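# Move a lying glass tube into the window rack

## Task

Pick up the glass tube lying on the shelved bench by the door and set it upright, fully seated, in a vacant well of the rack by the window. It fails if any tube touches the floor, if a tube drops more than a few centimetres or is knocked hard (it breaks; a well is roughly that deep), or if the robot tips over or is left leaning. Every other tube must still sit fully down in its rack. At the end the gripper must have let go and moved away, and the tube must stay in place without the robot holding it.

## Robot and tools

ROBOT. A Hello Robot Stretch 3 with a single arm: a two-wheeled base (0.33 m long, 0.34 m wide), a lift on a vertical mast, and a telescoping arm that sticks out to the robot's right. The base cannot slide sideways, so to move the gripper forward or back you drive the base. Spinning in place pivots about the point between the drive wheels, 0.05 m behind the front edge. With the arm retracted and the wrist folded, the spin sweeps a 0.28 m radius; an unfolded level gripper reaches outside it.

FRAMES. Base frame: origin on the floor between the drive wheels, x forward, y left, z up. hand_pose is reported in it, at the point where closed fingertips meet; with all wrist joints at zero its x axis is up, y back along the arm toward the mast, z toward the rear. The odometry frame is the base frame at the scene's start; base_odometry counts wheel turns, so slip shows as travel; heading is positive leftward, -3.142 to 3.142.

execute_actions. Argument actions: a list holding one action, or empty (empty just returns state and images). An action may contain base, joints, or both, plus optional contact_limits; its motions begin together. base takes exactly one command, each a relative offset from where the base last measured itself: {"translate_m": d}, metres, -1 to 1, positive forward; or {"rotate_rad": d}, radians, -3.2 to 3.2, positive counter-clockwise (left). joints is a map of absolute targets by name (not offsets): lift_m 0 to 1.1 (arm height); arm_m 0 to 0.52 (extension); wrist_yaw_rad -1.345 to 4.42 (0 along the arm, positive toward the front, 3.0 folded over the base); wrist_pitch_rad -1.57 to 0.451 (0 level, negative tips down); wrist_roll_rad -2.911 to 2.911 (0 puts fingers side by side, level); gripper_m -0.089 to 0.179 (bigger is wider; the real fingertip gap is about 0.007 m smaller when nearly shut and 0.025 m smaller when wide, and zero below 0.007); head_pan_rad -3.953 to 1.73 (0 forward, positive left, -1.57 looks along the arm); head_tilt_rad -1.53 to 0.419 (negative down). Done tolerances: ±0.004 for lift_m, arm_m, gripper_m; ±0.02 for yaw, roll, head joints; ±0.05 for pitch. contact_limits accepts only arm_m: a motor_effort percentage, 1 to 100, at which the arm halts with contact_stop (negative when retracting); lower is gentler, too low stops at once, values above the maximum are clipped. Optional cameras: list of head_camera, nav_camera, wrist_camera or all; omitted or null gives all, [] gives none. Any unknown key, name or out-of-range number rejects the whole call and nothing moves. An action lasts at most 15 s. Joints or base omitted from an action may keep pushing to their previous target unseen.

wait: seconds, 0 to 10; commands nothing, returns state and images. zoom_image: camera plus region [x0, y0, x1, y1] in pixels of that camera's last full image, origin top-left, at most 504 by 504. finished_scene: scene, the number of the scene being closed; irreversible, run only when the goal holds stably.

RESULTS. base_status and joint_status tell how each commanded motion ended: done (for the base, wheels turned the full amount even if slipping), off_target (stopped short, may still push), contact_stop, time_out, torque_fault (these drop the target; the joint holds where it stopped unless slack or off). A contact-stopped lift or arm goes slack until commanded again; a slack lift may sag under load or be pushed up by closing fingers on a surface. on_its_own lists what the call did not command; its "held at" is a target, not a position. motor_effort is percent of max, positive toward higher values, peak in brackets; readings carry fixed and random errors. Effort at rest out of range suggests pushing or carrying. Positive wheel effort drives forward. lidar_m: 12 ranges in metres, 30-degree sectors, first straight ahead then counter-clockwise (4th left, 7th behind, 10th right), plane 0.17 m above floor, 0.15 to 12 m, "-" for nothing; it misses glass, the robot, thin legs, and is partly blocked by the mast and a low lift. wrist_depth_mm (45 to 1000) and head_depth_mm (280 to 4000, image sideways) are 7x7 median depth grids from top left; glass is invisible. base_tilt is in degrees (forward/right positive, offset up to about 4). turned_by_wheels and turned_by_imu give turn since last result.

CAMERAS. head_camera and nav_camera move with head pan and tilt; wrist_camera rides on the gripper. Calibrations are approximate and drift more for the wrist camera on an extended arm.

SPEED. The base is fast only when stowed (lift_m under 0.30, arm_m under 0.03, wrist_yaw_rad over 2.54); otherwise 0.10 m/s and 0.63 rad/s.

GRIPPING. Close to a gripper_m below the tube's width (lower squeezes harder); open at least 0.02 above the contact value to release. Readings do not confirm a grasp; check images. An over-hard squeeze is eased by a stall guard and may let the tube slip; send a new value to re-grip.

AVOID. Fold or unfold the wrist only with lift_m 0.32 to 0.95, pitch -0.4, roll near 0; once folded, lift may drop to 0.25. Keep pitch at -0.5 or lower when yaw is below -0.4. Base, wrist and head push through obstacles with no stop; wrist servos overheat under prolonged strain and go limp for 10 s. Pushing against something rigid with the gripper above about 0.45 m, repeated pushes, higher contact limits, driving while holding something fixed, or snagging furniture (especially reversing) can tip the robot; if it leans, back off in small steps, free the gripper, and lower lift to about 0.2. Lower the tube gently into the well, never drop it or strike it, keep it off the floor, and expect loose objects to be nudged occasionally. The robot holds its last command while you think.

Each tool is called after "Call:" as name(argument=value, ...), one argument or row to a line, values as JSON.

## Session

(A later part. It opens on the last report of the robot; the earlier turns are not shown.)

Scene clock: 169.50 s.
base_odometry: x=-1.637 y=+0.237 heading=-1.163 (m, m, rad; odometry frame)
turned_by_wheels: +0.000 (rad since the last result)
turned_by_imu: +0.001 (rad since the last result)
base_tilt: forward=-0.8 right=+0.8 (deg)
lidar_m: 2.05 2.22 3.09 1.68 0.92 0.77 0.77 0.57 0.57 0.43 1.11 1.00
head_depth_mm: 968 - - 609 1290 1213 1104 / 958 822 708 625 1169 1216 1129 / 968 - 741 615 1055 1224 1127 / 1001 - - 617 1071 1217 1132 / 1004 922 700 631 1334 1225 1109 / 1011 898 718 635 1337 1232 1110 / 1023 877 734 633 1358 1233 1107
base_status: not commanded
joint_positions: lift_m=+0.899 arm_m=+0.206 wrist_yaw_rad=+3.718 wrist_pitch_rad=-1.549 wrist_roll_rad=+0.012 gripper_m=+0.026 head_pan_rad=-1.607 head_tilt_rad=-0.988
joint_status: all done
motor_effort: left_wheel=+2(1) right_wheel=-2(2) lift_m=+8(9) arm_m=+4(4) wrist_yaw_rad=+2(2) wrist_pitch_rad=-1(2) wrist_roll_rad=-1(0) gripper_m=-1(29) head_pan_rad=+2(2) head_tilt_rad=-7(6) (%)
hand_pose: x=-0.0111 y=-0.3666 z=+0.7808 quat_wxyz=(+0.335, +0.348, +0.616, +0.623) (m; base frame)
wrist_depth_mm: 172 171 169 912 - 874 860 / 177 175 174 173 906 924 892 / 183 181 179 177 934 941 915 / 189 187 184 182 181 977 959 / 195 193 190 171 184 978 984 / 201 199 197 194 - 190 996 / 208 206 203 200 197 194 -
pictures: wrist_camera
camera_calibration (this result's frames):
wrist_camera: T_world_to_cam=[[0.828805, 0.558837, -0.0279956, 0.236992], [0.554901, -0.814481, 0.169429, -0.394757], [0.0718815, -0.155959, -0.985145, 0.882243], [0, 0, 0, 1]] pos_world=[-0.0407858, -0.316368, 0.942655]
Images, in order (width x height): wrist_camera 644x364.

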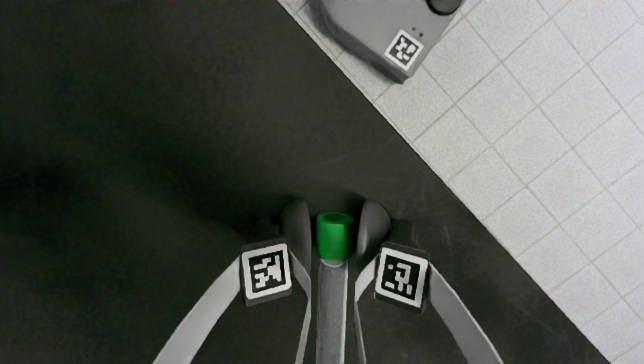

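Call:
execute_actions(
  actions=[
    {"joints":{"lift_m":0.9008,"gripper_m":-0.01}},
  ],
  cameras=["head_camera","wrist_camera"],
)

Call:
zoom_image(
  camera="head_camera",
  region=[400, 200, 530, 330],
)

Call:
zoom_image(
  camera="wrist_camera",
  region=[230, 180, 440, 364],
)

Scene clock: 173.40 s.
base_odometry: x=-1.637 y=+0.237 heading=-1.163 (m, m, rad; odometry frame)
turned_by_wheels: +0.000 (rad since the last result)
turned_by_imu: +0.001 (rad since the last result)
base_tilt: forward=-0.6 right=+0.9 (deg)
lidar_m: 2.05 2.22 3.07 1.69 0.92 0.77 0.77 0.56 0.57 0.42 1.11 1.00
head_depth_mm: 966 - - 606 1292 1207 1095 / 956 827 709 623 1175 1220 1130 / 953 - 741 617 1052 1223 1144 / 1004 - - 615 1068 1221 1144 / 1002 919 699 632 1320 1230 1105 / 1013 893 720 631 1335 1228 1103 / 1021 877 733 635 1359 1228 1111
base_status: not commanded
joint_positions: lift_m=+0.900 arm_m=+0.206 wrist_yaw_rad=+3.718 wrist_pitch_rad=-1.549 wrist_roll_rad=+0.012 gripper_m=-0.009 head_pan_rad=-1.607 head_tilt_rad=-0.988
joint_status: all done
motor_effort: left_wheel=+2(2) right_wheel=-2(2) lift_m=+30(33) arm_m=+4(3) wrist_yaw_rad=+2(2) wrist_pitch_rad=-2(2) wrist_roll_rad=+0(0) gripper_m=-9(93) head_pan_rad=+3(3) head_tilt_rad=-5(6) (%)
hand_pose: x=-0.0111 y=-0.3666 z=+0.7823 quat_wxyz=(+0.335, +0.348, +0.616, +0.623) (m; base frame)
wrist_depth_mm: 174 172 171 888 - 884 858 / 179 177 175 174 919 892 890 / 185 183 180 178 933 939 916 / 190 188 186 183 182 975 945 / 196 194 192 - 185 945 967 / 203 200 199 196 192 191 999 / 210 207 204 201 200 195 -
pictures: head_camera (sideways: a quarter turn clockwise sets it upright), wrist_camera
camera_calibration (this result's frames):
head_camera: T_world_to_cam=[[0.0568018, 0.797641, -0.600452, 0.796879], [0.998221, -0.0562842, 0.0196622, -0.0288783], [-0.0181125, -0.6005, -0.799419, 0.992831], [0, 0, 0, 1]] pos_world=[0.0015454, -0.0410537, 1.27274]
wrist_camera: T_world_to_cam=[[0.828804, 0.558839, -0.027994, 0.237033], [0.55491, -0.814494, 0.169338, -0.394916], [0.0718317, -0.155882, -0.98516, 0.883719], [0, 0, 0, 1]] pos_world=[-0.0407906, -0.316364, 0.944115]
Images, in order (width x height): head_camera 896x504, wrist_camera 644x364.

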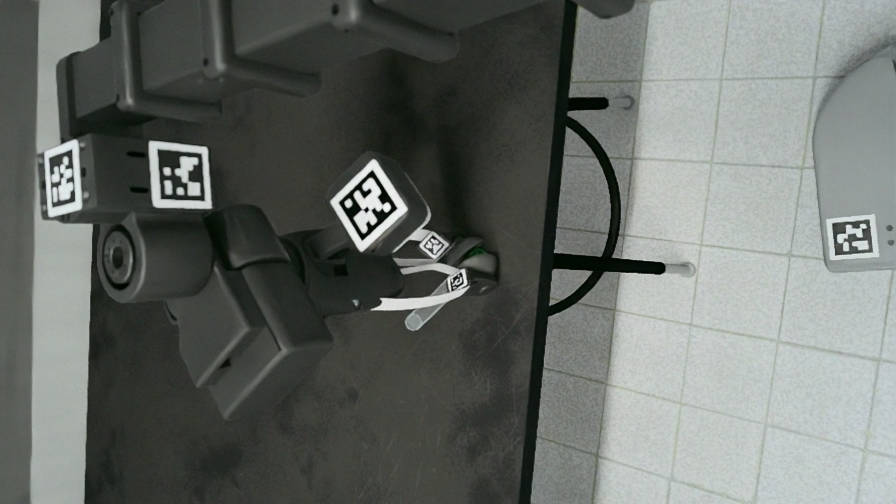

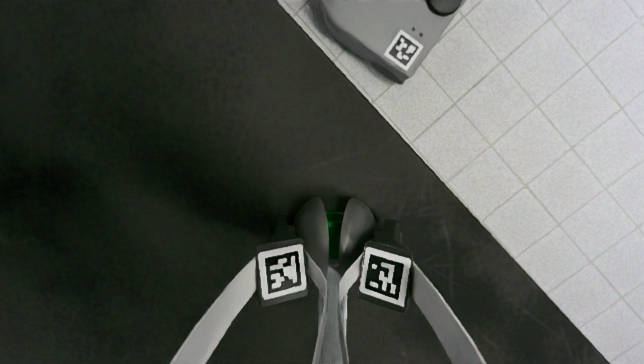

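Region (400, 200, 530, 330) of head_camera's 896x504 image, scaled by 3.877, with more detail than that image has.

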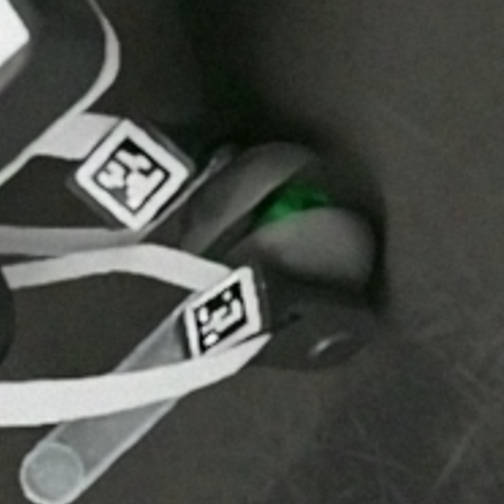

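Region (230, 180, 440, 364) of wrist_camera's 644x364 image, scaled by 2.400; it fills the top 442 rows of this view, and the rest is white.

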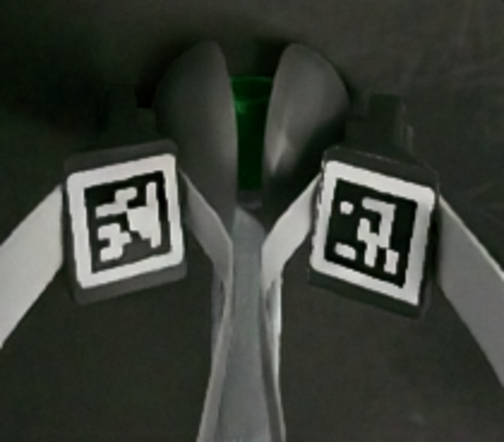

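Call:
execute_actions(
  actions=[
    {"joints":{"lift_m":0.916}},
  ],
  cameras=["head_camera","wrist_camera"],
)

Call:
zoom_image(
  camera="head_camera",
  region=[380, 200, 520, 340],
)

Call:
zoom_image(
  camera="wrist_camera",
  region=[230, 180, 440, 364],
)

Scene clock: 176.87 s.
base_odometry: x=-1.637 y=+0.237 heading=-1.163 (m, m, rad; odometry frame)
turned_by_wheels: +0.000 (rad since the last result)
turned_by_imu: +0.001 (rad since the last result)
base_tilt: forward=-0.8 right=+0.9 (deg)
lidar_m: 2.05 2.22 3.06 1.68 0.92 0.77 0.77 0.56 0.57 0.42 1.11 1.00
head_depth_mm: 945 - - 609 1296 1215 1092 / - 831 722 624 1167 1215 1131 / - 827 761 624 1053 1225 1136 / 989 - - 605 1064 1217 1132 / 1004 - 708 631 1325 1229 1111 / 1011 923 724 632 1329 1231 1112 / 1022 876 736 634 1358 1235 1113
base_status: not commanded
joint_positions: lift_m=+0.915 arm_m=+0.206 wrist_yaw_rad=+3.718 wrist_pitch_rad=-1.549 wrist_roll_rad=+0.012 gripper_m=-0.009 head_pan_rad=-1.607 head_tilt_rad=-0.988
joint_status: all done
motor_effort: left_wheel=+2(2) right_wheel=-3(2) lift_m=+33(33) arm_m=+4(4) wrist_yaw_rad=+2(2) wrist_pitch_rad=-2(2) wrist_roll_rad=+0(0) gripper_m=-9(9) head_pan_rad=+2(2) head_tilt_rad=-5(5) (%)
hand_pose: x=-0.0111 y=-0.3666 z=+0.7973 quat_wxyz=(+0.335, +0.348, +0.616, +0.623) (m; base frame)
wrist_depth_mm: 188 186 185 912 - 891 898 / 194 192 190 189 907 923 932 / 200 198 195 194 959 957 941 / 206 205 202 198 199 963 957 / 212 210 206 - 202 - - / 221 218 214 214 207 208 - / 227 224 221 218 217 213 -
pictures: head_camera (sideways: a quarter turn clockwise sets it upright), wrist_camera
camera_calibration (this result's frames):
head_camera: T_world_to_cam=[[0.0568017, 0.797641, -0.600452, 0.796879], [0.998221, -0.0562841, 0.0196622, -0.0288783], [-0.0181125, -0.6005, -0.799419, 0.992831], [0, 0, 0, 1]] pos_world=[0.00154541, -0.0410537, 1.27274]
wrist_camera: T_world_to_cam=[[0.828799, 0.558845, -0.0279942, 0.237459], [0.554915, -0.814487, 0.169352, -0.39748], [0.0718406, -0.155893, -0.985158, 0.898546], [0, 0, 0, 1]] pos_world=[-0.0407902, -0.316368, 0.959171]
Images, in order (width x height): head_camera 896x504, wrist_camera 644x364.

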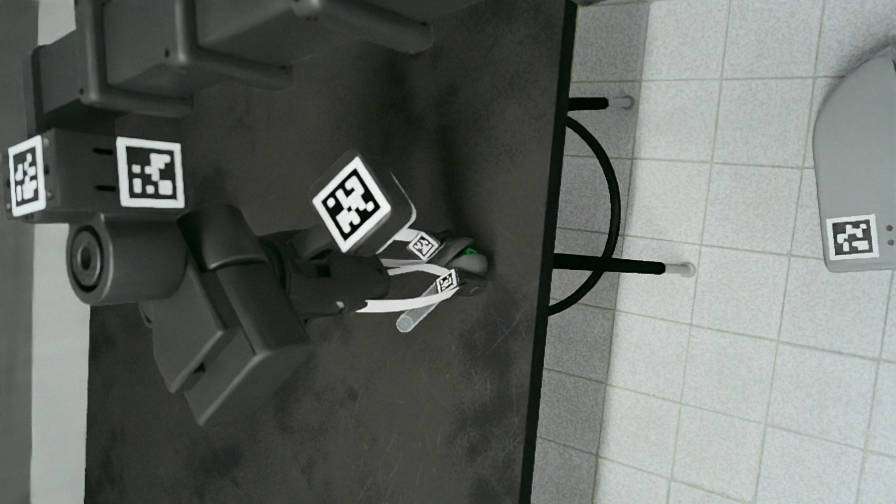

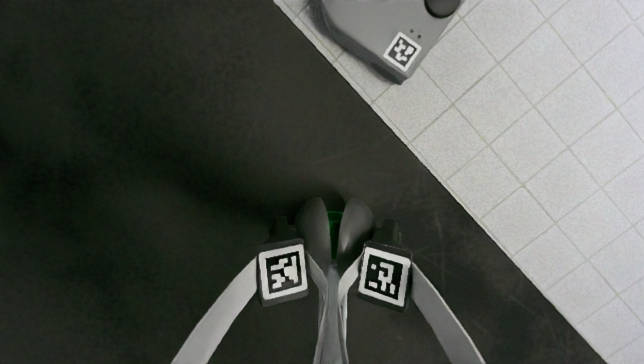

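Region (380, 200, 520, 340) of head_camera's 896x504 image, scaled by 3.600, with more detail than that image has.

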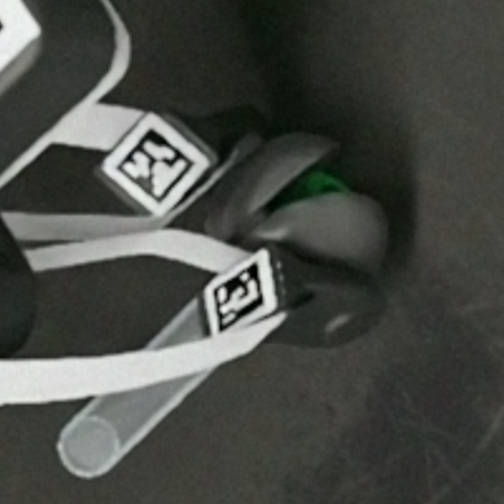

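Region (230, 180, 440, 364) of wrist_camera's 644x364 image, scaled by 2.400; it fills the top 442 rows of this view, and the rest is white.

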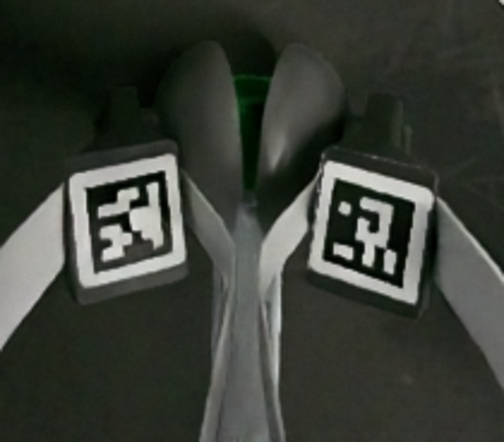

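Call:
execute_actions(
  actions=[],
  cameras=["head_camera","wrist_camera"],
)

Call:
zoom_image(
  camera="wrist_camera",
  region=[230, 180, 440, 364],
)

Call:
zoom_image(
  camera="head_camera",
  region=[380, 200, 520, 340],
)

Scene clock: 180.67 s.
base_odometry: x=-1.637 y=+0.237 heading=-1.163 (m, m, rad; odometry frame)
turned_by_wheels: +0.000 (rad since the last result)
turned_by_imu: +0.001 (rad since the last result)
base_tilt: forward=-0.9 right=+0.9 (deg)
lidar_m: 2.05 2.22 3.08 1.69 0.92 0.77 0.77 0.56 0.57 0.42 1.11 1.00
head_depth_mm: 942 - - 611 1287 1210 1096 / - 836 721 624 1172 1221 1129 / - 825 758 624 1051 1223 1136 / 987 - - 604 1062 1218 1136 / 1006 - 708 632 1319 1222 1108 / 1008 923 723 632 1343 1222 1111 / 1019 876 736 634 1357 1236 1106
base_status: not commanded
joint_positions: lift_m=+0.915 arm_m=+0.206 wrist_yaw_rad=+3.718 wrist_pitch_rad=-1.549 wrist_roll_rad=+0.012 gripper_m=-0.009 head_pan_rad=-1.607 head_tilt_rad=-0.988
joint_status: all done
motor_effort: left_wheel=+2(2) right_wheel=-3(2) lift_m=+32(33) arm_m=+2(4) wrist_yaw_rad=+2(2) wrist_pitch_rad=-1(2) wrist_roll_rad=+0(0) gripper_m=-9(9) head_pan_rad=+3(2) head_tilt_rad=-6(5) (%)
hand_pose: x=-0.0111 y=-0.3666 z=+0.7973 quat_wxyz=(+0.335, +0.348, +0.616, +0.623) (m; base frame)
wrist_depth_mm: 189 187 185 905 - 897 893 / 193 192 191 190 920 916 917 / 200 199 195 192 968 941 923 / 206 204 202 198 199 987 973 / 213 211 207 - 203 992 - / 220 218 215 214 207 208 - / 227 225 221 218 216 213 -
pictures: head_camera (sideways: a quarter turn clockwise sets it upright), wrist_camera
camera_calibration (this result's frames):
head_camera: T_world_to_cam=[[0.0568018, 0.797641, -0.600452, 0.796879], [0.998221, -0.0562842, 0.0196622, -0.0288783], [-0.0181125, -0.6005, -0.799419, 0.992831], [0, 0, 0, 1]] pos_world=[0.0015454, -0.0410537, 1.27274]
wrist_camera: T_world_to_cam=[[0.828799, 0.558845, -0.0279942, 0.237459], [0.554915, -0.814487, 0.169352, -0.39748], [0.0718407, -0.155893, -0.985158, 0.898546], [0, 0, 0, 1]] pos_world=[-0.0407902, -0.316368, 0.959171]
Images, in order (width x height): head_camera 896x504, wrist_camera 644x364.

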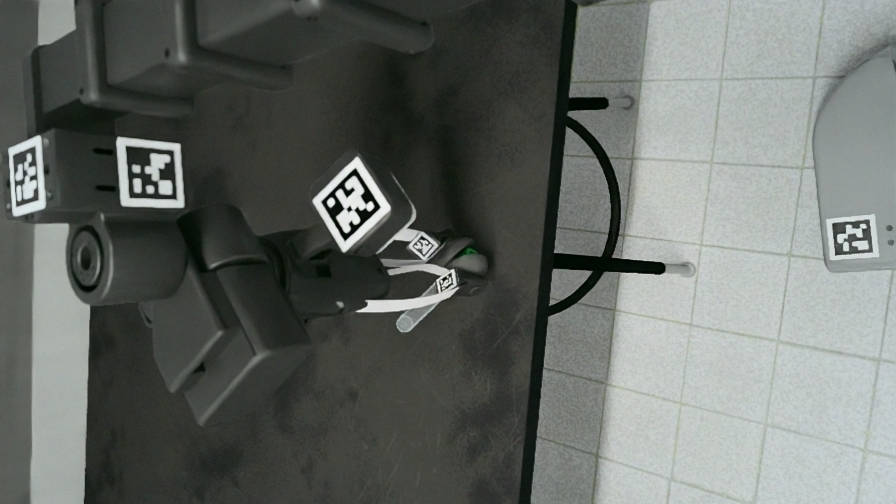

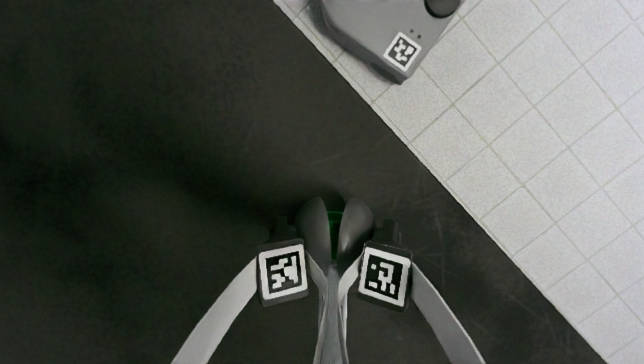

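Region (230, 180, 440, 364) of wrist_camera's 644x364 image, scaled by 2.400; it fills the top 442 rows of this view, and the rest is white.

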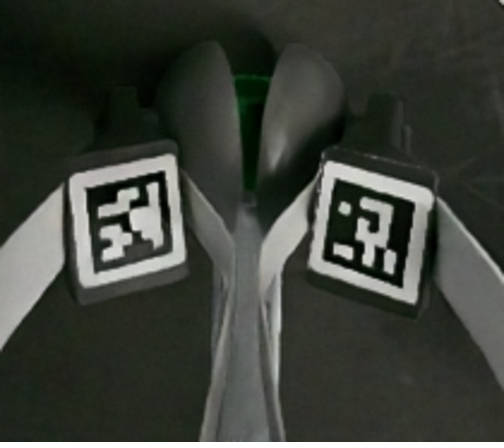

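Region (380, 200, 520, 340) of head_camera's 896x504 image, scaled by 3.600, with more detail than that image has.

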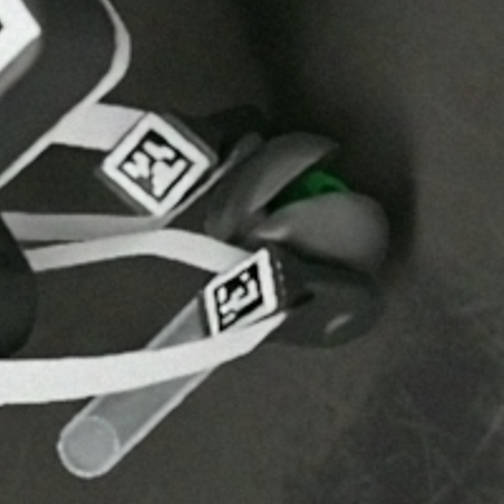

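Call:
execute_actions(
  actions=[
    {"base":{"rotate_rad":1.134},"joints":{"lift_m":0.93,"arm_m":0.02,"wrist_yaw_rad":2.58,"head_pan_rad":0.05,"head_tilt_rad":-0.25}},
  ],
)

Scene clock: 222.13 s.
base_odometry: x=-1.637 y=+0.237 heading=-0.029 (m, m, rad; odometry frame)
turned_by_wheels: +1.134 (rad since the last result)
turned_by_imu: +1.123 (rad since the last result)
base_tilt: forward=-0.7 right=+0.9 (deg)
lidar_m: 3.54 1.44 0.87 0.77 1.37 0.56 0.57 0.42 1.17 1.00 2.05 2.33
head_depth_mm: 3412 3629 3820 - 3061 2115 1637 / 2896 3496 3749 3823 3082 2162 1641 / 2803 3442 3585 3657 3106 2192 1655 / 2789 3403 3543 3683 3211 2170 1667 / 2783 3344 3454 3579 3216 2191 1688 / 3129 3199 3339 3547 3257 2221 1691 / 3078 3184 3335 3366 3086 2236 1704
base_status: done
joint_positions: lift_m=+0.929 arm_m=+0.020 wrist_yaw_rad=+2.582 wrist_pitch_rad=-1.549 wrist_roll_rad=+0.012 gripper_m=-0.010 head_pan_rad=+0.043 head_tilt_rad=-0.260
joint_status: all done
motor_effort: left_wheel=-2(6) right_wheel=+4(9) lift_m=+32(32) arm_m=-6(2) wrist_yaw_rad=-1(2) wrist_pitch_rad=-2(2) wrist_roll_rad=+0(0) gripper_m=-9(8) head_pan_rad=+3(41) head_tilt_rad=+4(35) (%)
hand_pose: x=-0.0310 y=-0.1812 z=+0.8113 quat_wxyz=(+0.617, +0.624, +0.332, +0.345) (m; base frame)
wrist_depth_mm: 877 938 933 923 909 911 898 / 993 967 - 938 948 936 936 / - - - 989 977 934 945 / - - - - 985 975 973 / - - - - - - 995 / 485 - - - - - - / 269 838 - - - - -
pictures: head_camera (sideways: a quarter turn clockwise sets it upright), nav_camera (sideways: a quarter turn counterclockwise sets it upright), wrist_camera
camera_calibration (this result's frames):
head_camera: T_world_to_cam=[[-0.198886, 0.0195043, -0.979829, 1.29313], [-0.0408408, 0.998768, 0.0281712, -0.0336414], [0.979171, 0.0456199, -0.197844, 0.204057], [0, 0, 0, 1]] pos_world=[0.056004, -0.000930631, 1.30836]
nav_camera: T_world_to_cam=[[0.267354, -0.0149429, 0.963483, -1.21193], [0.0762583, -0.996416, -0.0366143, 0.0956864], [0.960576, 0.0832625, -0.265256, 0.295737], [0, 0, 0, 1]] pos_world=[0.0326392, 0.0526099, 1.24962]
wrist_camera: T_world_to_cam=[[0.856238, -0.515823, -0.0279964, -0.043045], [-0.504489, -0.846622, 0.169476, -0.276568], [-0.111122, -0.130988, -0.985137, 0.941501], [0, 0, 0, 1]] pos_world=[0.0019528, -0.133027, 0.973173]
Images, in order (width x height): head_camera 896x504, nav_camera 672x504, wrist_camera 644x364.

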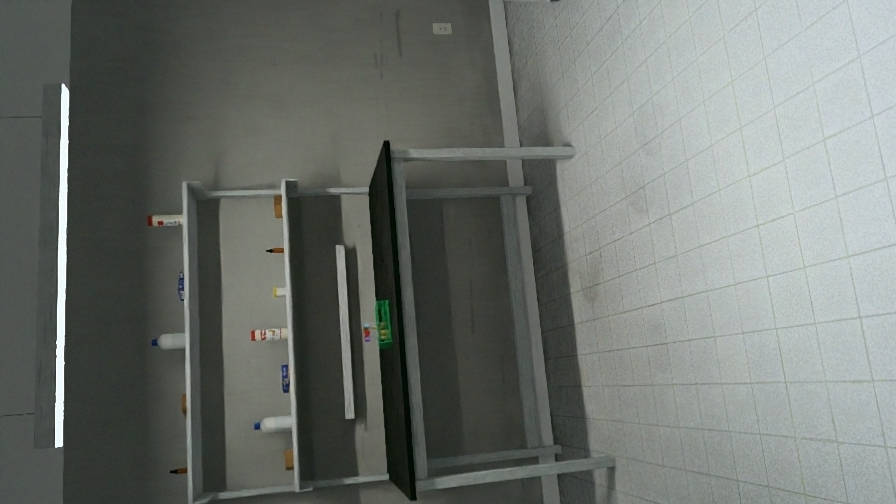

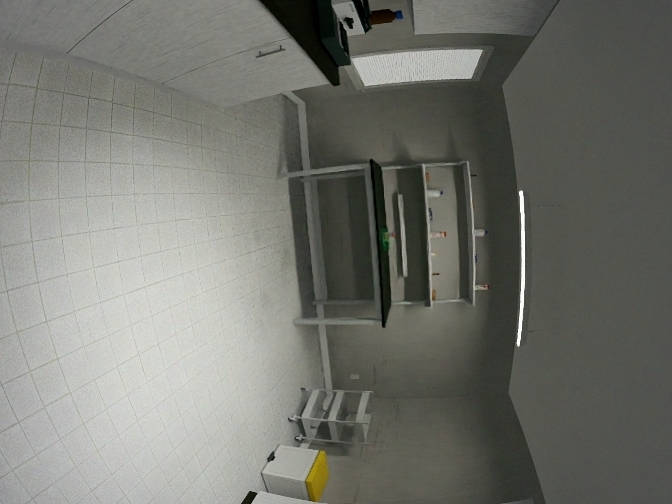

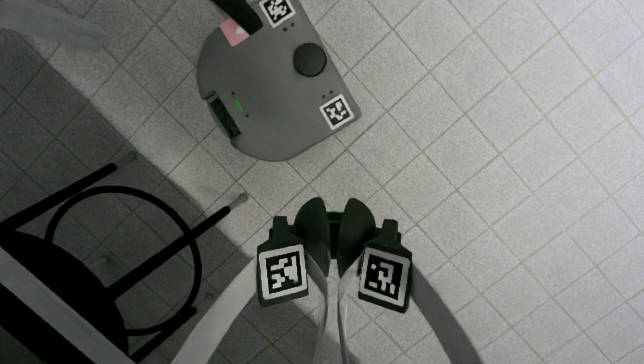

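Call:
execute_actions(
  actions=[
    {"base":{"translate_m":1.0},"joints":{"lift_m":0.29,"wrist_pitch_rad":0.02,"head_pan_rad":-0.2,"head_tilt_rad":-1.3}},
  ],
)

Scene clock: 235.47 s.
base_odometry: x=-0.638 y=+0.207 heading=-0.030 (m, m, rad; odometry frame)
turned_by_wheels: +0.000 (rad since the last result)
turned_by_imu: +0.007 (rad since the last result)
base_tilt: forward=-0.8 right=+0.8 (deg)
lidar_m: 2.07 2.00 1.11 0.99 0.99 1.17 1.40 1.49 2.46 1.75 1.75 2.12
head_depth_mm: 1618 1514 1415 1312 1242 1170 1101 / 1630 1507 1416 1330 1247 - 1093 / 1634 1512 1416 1322 1242 - - / 1631 1511 1412 1315 1248 - - / 1639 1510 1404 1325 1247 1194 - / 1638 1519 1412 1325 1240 1179 - / 1634 1529 1412 1331 1244 1182 1112
base_status: done
joint_positions: lift_m=+0.291 arm_m=+0.020 wrist_yaw_rad=+2.582 wrist_pitch_rad=-0.002 wrist_roll_rad=+0.012 gripper_m=-0.010 head_pan_rad=-0.193 head_tilt_rad=-1.285
joint_status: all done
motor_effort: left_wheel=-2(5) right_wheel=+4(11) lift_m=+10(29) arm_m=-5(5) wrist_yaw_rad=-1(1) wrist_pitch_rad=+6(5) wrist_roll_rad=+0(0) gripper_m=-9(9) head_pan_rad=-4(21) head_tilt_rad=-7(42) (%)
hand_pose: x=+0.1147 y=+0.0518 z=+0.4047 quat_wxyz=(+0.195, +0.684, -0.195, +0.675) (m; base frame)
wrist_depth_mm: 835 942 - - - - - / 829 951 - - - - - / 828 986 - - - - - / 856 - - - - - - / 909 - - - - - - / 904 913 920 878 950 923 928 / 705 706 698 716 701 734 720
pictures: head_camera (sideways: a quarter turn clockwise sets it upright), nav_camera (sideways: a quarter turn counterclockwise sets it upright), wrist_camera
camera_calibration (this result's frames):
head_camera: T_world_to_cam=[[-0.917191, 0.208052, -0.339816, 0.463319], [0.216667, 0.976161, 0.0128534, -0.0152401], [0.334389, -0.0618378, -0.940404, 1.17389], [0, 0, 0, 1]] pos_world=[0.0357182, -0.00892707, 1.26157]
nav_camera: T_world_to_cam=[[0.93876, -0.210625, 0.272703, -0.315803], [-0.205501, -0.977501, -0.0475628, 0.111597], [0.276586, -0.0113907, -0.960922, 1.20469], [0, 0, 0, 1]] pos_world=[-0.0138041, 0.0562926, 1.24904]
wrist_camera: T_world_to_cam=[[0.862352, -0.506012, 0.0173373, -0.0786339], [-0.0831606, -0.175335, -0.98099, 0.445642], [0.499433, 0.844517, -0.193281, 0.146591], [0, 0, 0, 1]] pos_world=[0.0316576, -0.085452, 0.466867]
Images, in order (width x height): head_camera 896x504, nav_camera 672x504, wrist_camera 644x364.

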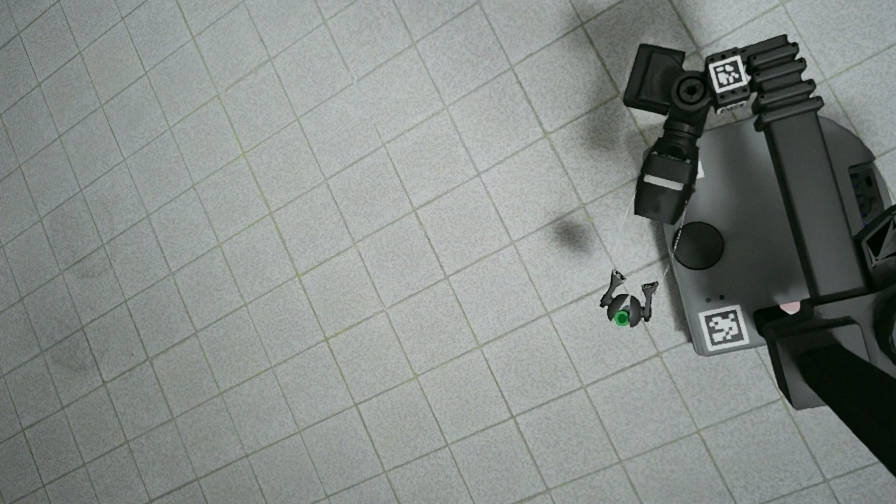

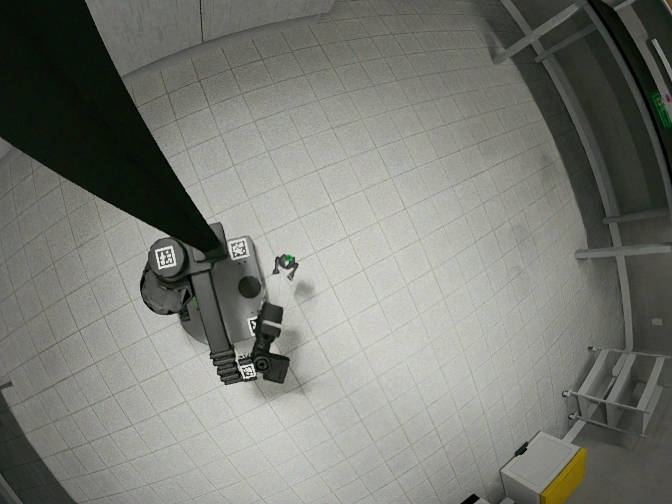

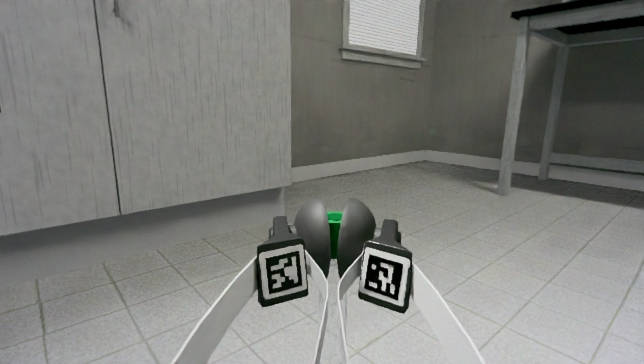

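Call:
execute_actions(
  actions=[
    {"base":{"translate_m":1.0},"joints":{"head_pan_rad":0.3,"head_tilt_rad":-0.4}},
  ],
)

Scene clock: 250.50 s.
base_odometry: x=+0.362 y=+0.178 heading=-0.030 (m, m, rad; odometry frame)
turned_by_wheels: +0.000 (rad since the last result)
turned_by_imu: +0.006 (rad since the last result)
base_tilt: forward=-0.6 right=+0.8 (deg)
lidar_m: 1.59 1.59 1.25 1.80 1.32 1.43 2.46 2.34 1.73 1.56 1.52 1.10
head_depth_mm: 1410 1509 1568 1027 1837 1766 1416 / 1423 1521 1580 1051 1859 1768 1435 / 1420 1519 1610 1062 1848 1787 1436 / 1427 1532 1609 1071 1860 1812 1448 / 1433 1539 1603 1086 1876 1825 1449 / 1451 1542 1598 1103 1905 1813 1455 / 1442 1562 1634 1121 1893 1840 1473
base_status: done
joint_positions: lift_m=+0.291 arm_m=+0.020 wrist_yaw_rad=+2.582 wrist_pitch_rad=-0.002 wrist_roll_rad=+0.012 gripper_m=-0.010 head_pan_rad=+0.293 head_tilt_rad=-0.408
joint_status: all done
motor_effort: left_wheel=-2(5) right_wheel=+4(11) lift_m=+11(10) arm_m=-4(5) wrist_yaw_rad=+0(1) wrist_pitch_rad=+6(6) wrist_roll_rad=+0(0) gripper_m=-9(9) head_pan_rad=+3(28) head_tilt_rad=+3(38) (%)
hand_pose: x=+0.1147 y=+0.0518 z=+0.4048 quat_wxyz=(+0.195, +0.684, -0.196, +0.675) (m; base frame)
wrist_depth_mm: - - - - - - - / - - - - - - - / - - - - - - - / - - - - - - - / - - - - - - - / 914 916 916 855 942 931 942 / 699 704 704 712 719 727 738
pictures: head_camera (sideways: a quarter turn clockwise sets it upright), nav_camera (sideways: a quarter turn counterclockwise sets it upright), wrist_camera
camera_calibration (this result's frames):
head_camera: T_world_to_cam=[[-0.33306, -0.0711989, -0.940214, 1.24219], [-0.282767, 0.958792, 0.0275614, -0.0313664], [0.899507, 0.275041, -0.339469, 0.388871], [0, 0, 0, 1]] pos_world=[0.0550622, 0.0115609, 1.3008]
nav_camera: T_world_to_cam=[[0.395265, 0.0916534, 0.913983, -1.14809], [0.314948, -0.948218, -0.0411177, 0.100086], [0.862886, 0.30411, -0.403664, 0.47646], [0, 0, 0, 1]] pos_world=[0.011146, 0.0552329, 1.24578]
wrist_camera: T_world_to_cam=[[0.862323, -0.506061, 0.0173419, -0.0786446], [-0.083089, -0.175201, -0.98102, 0.445677], [0.499495, 0.844516, -0.193128, 0.146526], [0, 0, 0, 1]] pos_world=[0.0316588, -0.0854598, 0.46688]
Images, in order (width x height): head_camera 896x504, nav_camera 672x504, wrist_camera 644x364.

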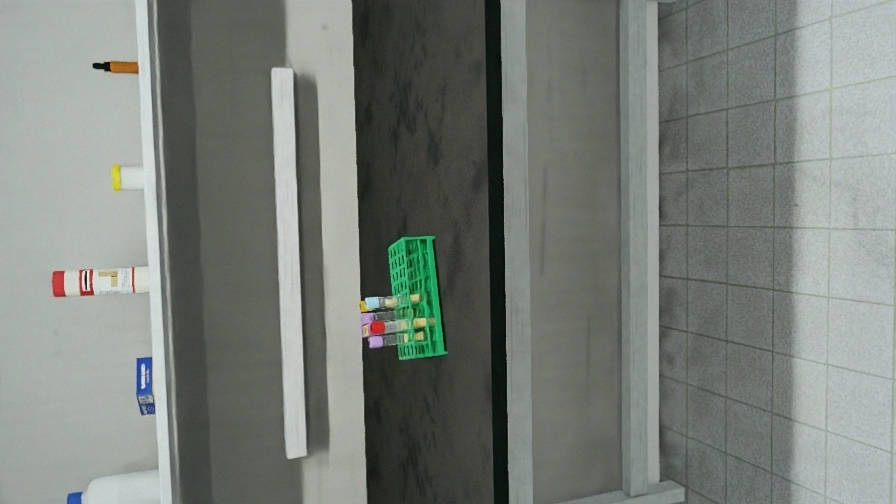

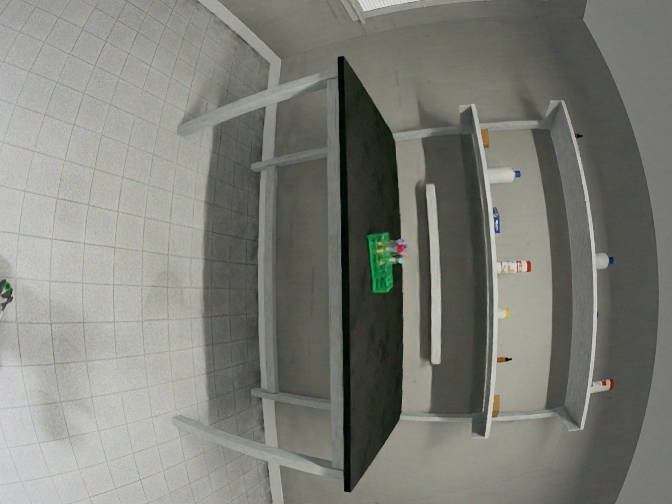

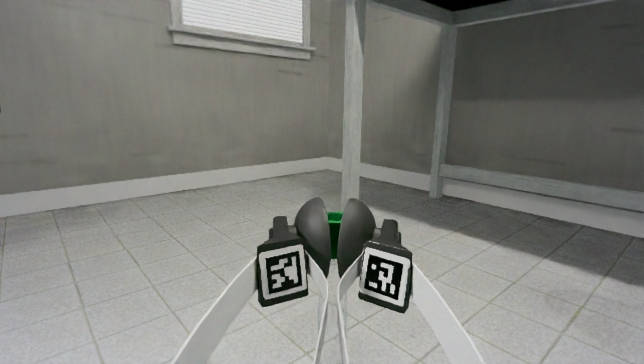

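Call:
zoom_image(
  camera="head_camera",
  region=[350, 225, 500, 370],
)

Region (350, 225, 500, 370) of head_camera's 896x504 image, scaled by 3.360, with more detail than that image has; it fills the top 487 rows of this view, and the rest is white.

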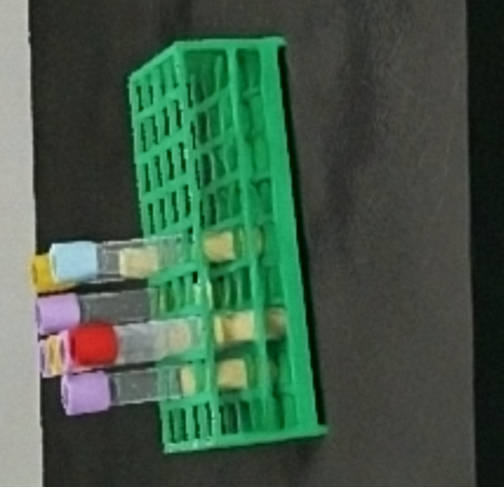

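Call:
execute_actions(
  actions=[
    {"base":{"translate_m":0.63},"joints":{"lift_m":0.986,"arm_m":0.417,"wrist_yaw_rad":1.80,"head_pan_rad":0.7,"head_tilt_rad":-0.68}},
  ],
)

Scene clock: 283.40 s.
base_odometry: x=+0.992 y=+0.159 heading=-0.030 (m, m, rad; odometry frame)
turned_by_wheels: +0.000 (rad since the last result)
turned_by_imu: +0.003 (rad since the last result)
base_tilt: forward=-0.8 right=+0.9 (deg)
lidar_m: 0.97 0.97 1.16 1.00 1.56 1.59 3.04 2.93 1.61 1.28 1.27 0.54
head_depth_mm: 871 969 837 619 493 412 1200 / 905 1005 839 623 498 424 1215 / 937 1053 846 606 499 447 1216 / 978 1089 854 604 504 1327 1220 / 1032 1147 664 612 504 1391 1223 / 1083 1190 870 633 510 1440 1229 / 1145 1234 876 644 543 1435 1223
base_status: done
joint_positions: lift_m=+0.985 arm_m=+0.417 wrist_yaw_rad=+1.801 wrist_pitch_rad=-0.002 wrist_roll_rad=+0.012 gripper_m=-0.010 head_pan_rad=+0.693 head_tilt_rad=-0.671
joint_status: all done
motor_effort: left_wheel=-2(4) right_wheel=+4(12) lift_m=+32(34) arm_m=+3(1) wrist_yaw_rad=+0(1) wrist_pitch_rad=+6(6) wrist_roll_rad=+0(0) gripper_m=-9(9) head_pan_rad=+3(27) head_tilt_rad=-3(21) (%)
hand_pose: x=+0.2281 y=-0.5033 z=+1.0995 quat_wxyz=(+0.438, +0.558, -0.441, +0.550) (m; base frame)
wrist_depth_mm: 912 910 899 965 - - - / - - - - - - - / - - - - - - - / - - - - - - - / 666 670 671 - - - - / 478 479 474 - - - - / 403 404 386 - - - -
pictures: head_camera (sideways: a quarter turn clockwise sets it upright), nav_camera (sideways: a quarter turn counterclockwise sets it upright), wrist_camera
camera_calibration (this result's frames):
head_camera: T_world_to_cam=[[-0.458608, -0.344268, -0.819242, 1.08516], [-0.628336, 0.777541, 0.0249953, -0.0259086], [0.628389, 0.526222, -0.572903, 0.694272], [0, 0, 0, 1]] pos_world=[0.0451103, 0.0283894, 1.28741]
nav_camera: T_world_to_cam=[[0.500942, 0.381512, 0.776856, -0.969915], [0.650242, -0.758277, -0.0469096, 0.105566], [0.571176, 0.528644, -0.627929, 0.77003], [0, 0, 0, 1]] pos_world=[-0.0225938, 0.0430113, 1.24196]
wrist_camera: T_world_to_cam=[[0.256233, -0.966459, 0.0173458, -0.562813], [-0.182228, -0.0659208, -0.981044, 1.11697], [0.949283, 0.248215, -0.193007, 0.29], [0, 0, 0, 1]] pos_world=[0.0724635, -0.542286, 1.16154]
Images, in order (width x height): head_camera 896x504, nav_camera 672x504, wrist_camera 644x364.

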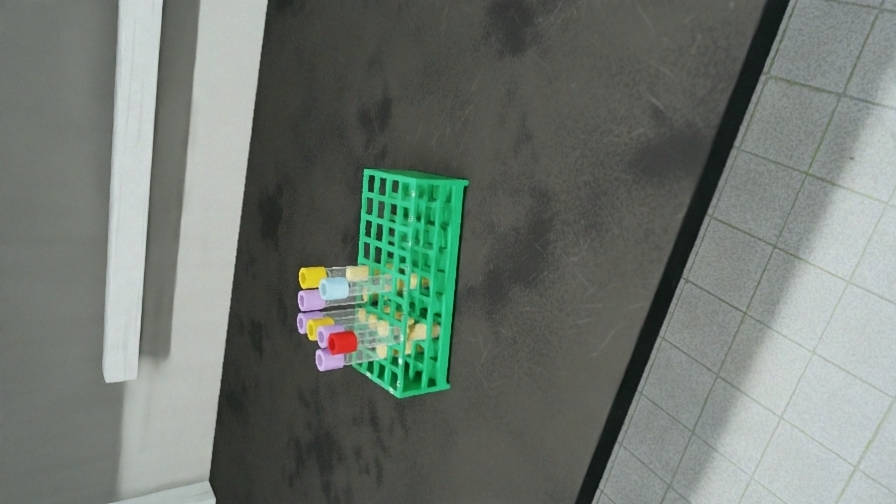

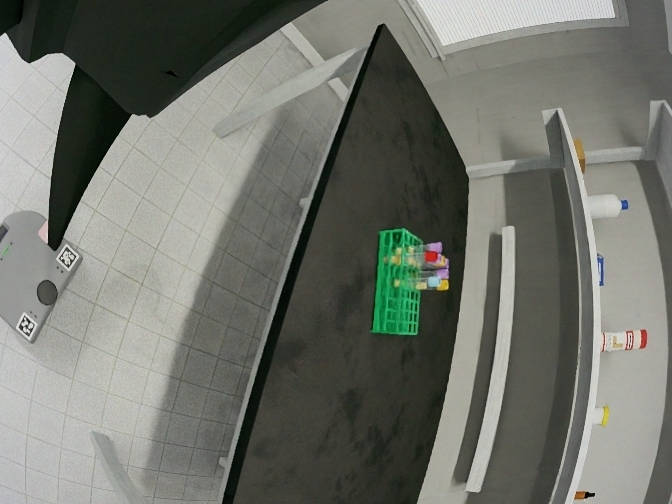

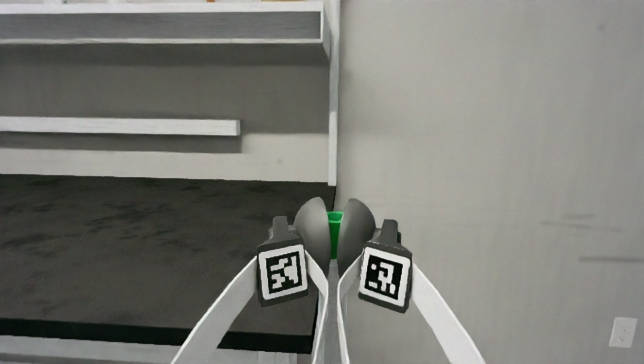

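Call:
zoom_image(
  camera="head_camera",
  region=[345, 160, 475, 290],
)

Call:
zoom_image(
  camera="head_camera",
  region=[285, 160, 480, 405],
)

Region (345, 160, 475, 290) of head_camera's 896x504 image, scaled by 3.877, with more detail than that image has.

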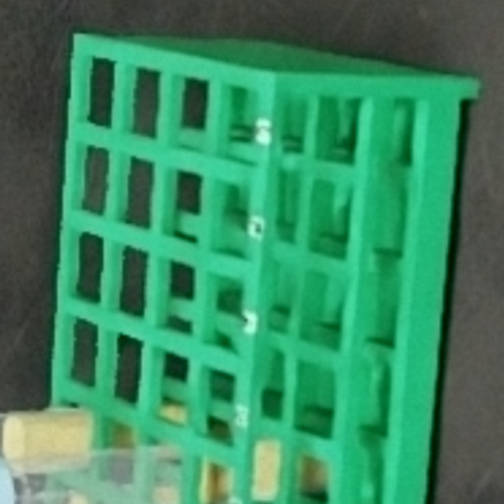

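Region (285, 160, 480, 405) of head_camera's 896x504 image, scaled by 2.057, with more detail than that image has; it fills the left 401 columns of this view, and the rest is white.

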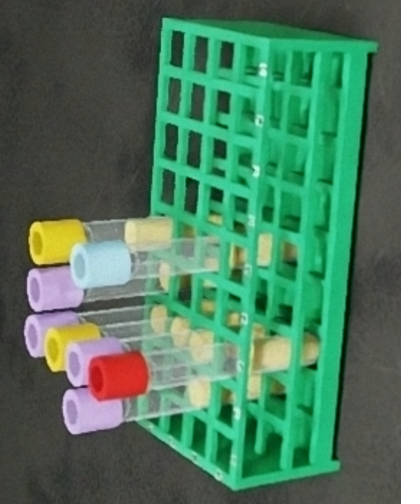

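Call:
execute_actions(
  actions=[
    {"base":{"rotate_rad":1.742},"joints":{"arm_m":0.420,"wrist_yaw_rad":1.86,"head_pan_rad":-1.12,"head_tilt_rad":-0.58}},
  ],
  cameras=["head_camera","wrist_camera"],
)

Scene clock: 314.57 s.
base_odometry: x=+0.992 y=+0.159 heading=+1.712 (m, m, rad; odometry frame)
turned_by_wheels: +1.742 (rad since the last result)
turned_by_imu: +1.725 (rad since the last result)
base_tilt: forward=-0.7 right=+1.0 (deg)
lidar_m: 1.93 1.56 1.82 2.93 2.07 1.51 1.27 0.54 1.02 0.97 1.00 1.00
head_depth_mm: 867 916 1009 705 543 440 397 / 900 955 1050 717 547 443 1181 / 932 997 1083 720 552 445 1241 / 968 1029 1115 637 553 449 1272 / 1005 1073 1065 634 559 463 1282 / 1045 1135 1071 652 562 492 1282 / 1090 1211 1089 743 564 1417 1283
base_status: done
joint_positions: lift_m=+0.985 arm_m=+0.420 wrist_yaw_rad=+1.858 wrist_pitch_rad=-0.002 wrist_roll_rad=+0.012 gripper_m=-0.010 head_pan_rad=-1.113 head_tilt_rad=-0.586
joint_status: all done
motor_effort: left_wheel=-2(5) right_wheel=+4(10) lift_m=+33(32) arm_m=+2(4) wrist_yaw_rad=+2(1) wrist_pitch_rad=+6(6) wrist_roll_rad=+0(0) gripper_m=-9(9) head_pan_rad=-3(42) head_tilt_rad=+3(11) (%)
hand_pose: x=+0.2244 y=-0.4922 z=+1.0995 quat_wxyz=(+0.422, +0.570, -0.425, +0.563) (m; base frame)
wrist_depth_mm: - - - - - - 744 / - - - - - - - / - - - - - - - / - - - - - - - / - - - - 720 693 692 / - - - 429 263 492 492 / - - 370 342 299 378 377
pictures: head_camera (sideways: a quarter turn clockwise sets it upright), wrist_camera
camera_calibration (this result's frames):
head_camera: T_world_to_cam=[[-0.196388, 0.461974, -0.864877, 1.14306], [0.901518, 0.431958, 0.0260216, -0.0365797], [0.385612, -0.774592, -0.50131, 0.602606], [0, 0, 0, 1]] pos_world=[0.0250897, -0.0454906, 1.29165]
wrist_camera: T_world_to_cam=[[0.310942, -0.950271, 0.0173448, -0.555443], [-0.178171, -0.0762065, -0.981044, 1.11105], [0.933579, 0.301957, -0.193007, 0.320766], [0, 0, 0, 1]] pos_world=[0.0712075, -0.540009, 1.16154]
Images, in order (width x height): head_camera 896x504, wrist_camera 644x364.

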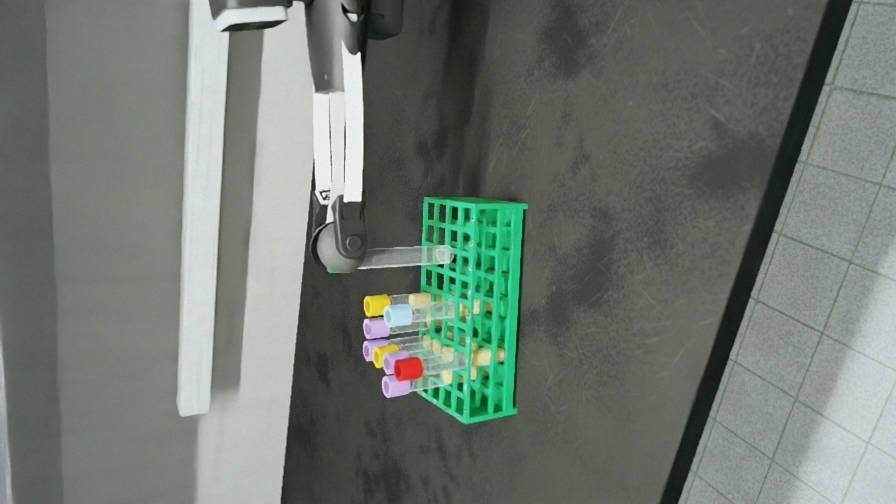

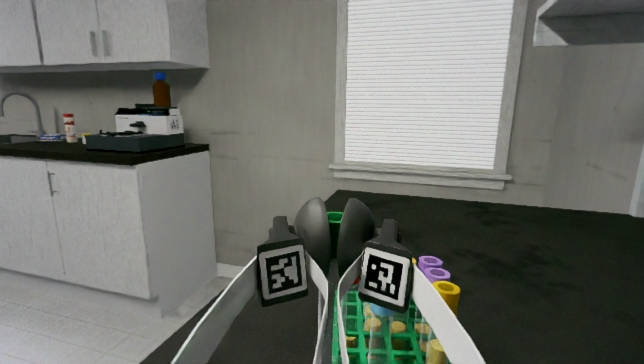

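Call:
zoom_image(
  camera="head_camera",
  region=[400, 190, 530, 320],
)

Call:
zoom_image(
  camera="wrist_camera",
  region=[280, 230, 470, 364],
)

Call:
zoom_image(
  camera="head_camera",
  region=[305, 200, 475, 330],
)

Region (400, 190, 530, 320) of head_camera's 896x504 image, scaled by 3.877, with more detail than that image has.

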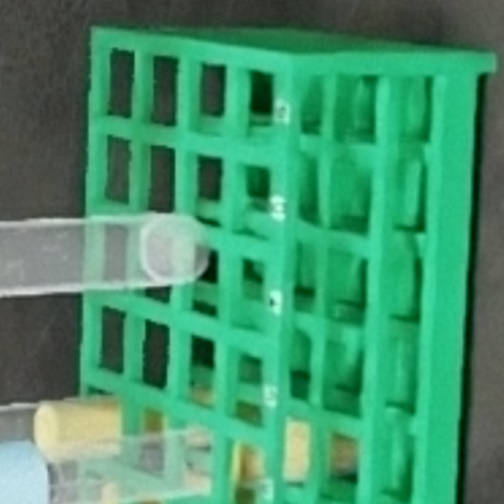

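Region (280, 230, 470, 364) of wrist_camera's 644x364 image, scaled by 2.653; it fills the top 355 rows of this view, and the rest is white.

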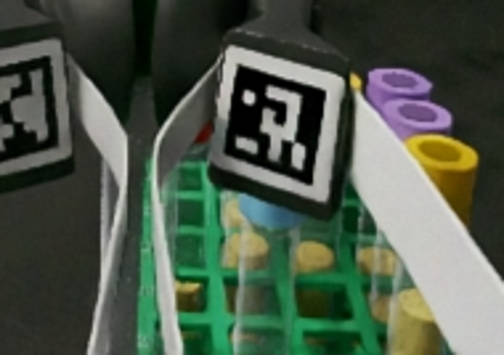

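Region (305, 200, 475, 330) of head_camera's 896x504 image, scaled by 2.965, with more detail than that image has; it fills the top 385 rows of this view, and the rest is white.

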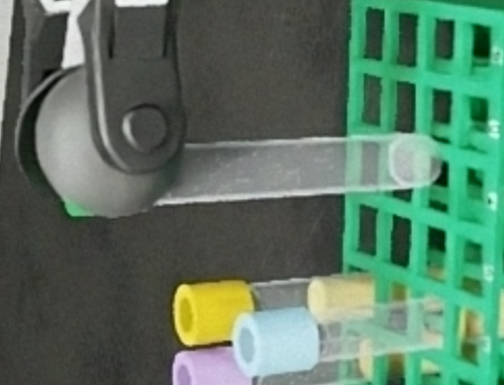

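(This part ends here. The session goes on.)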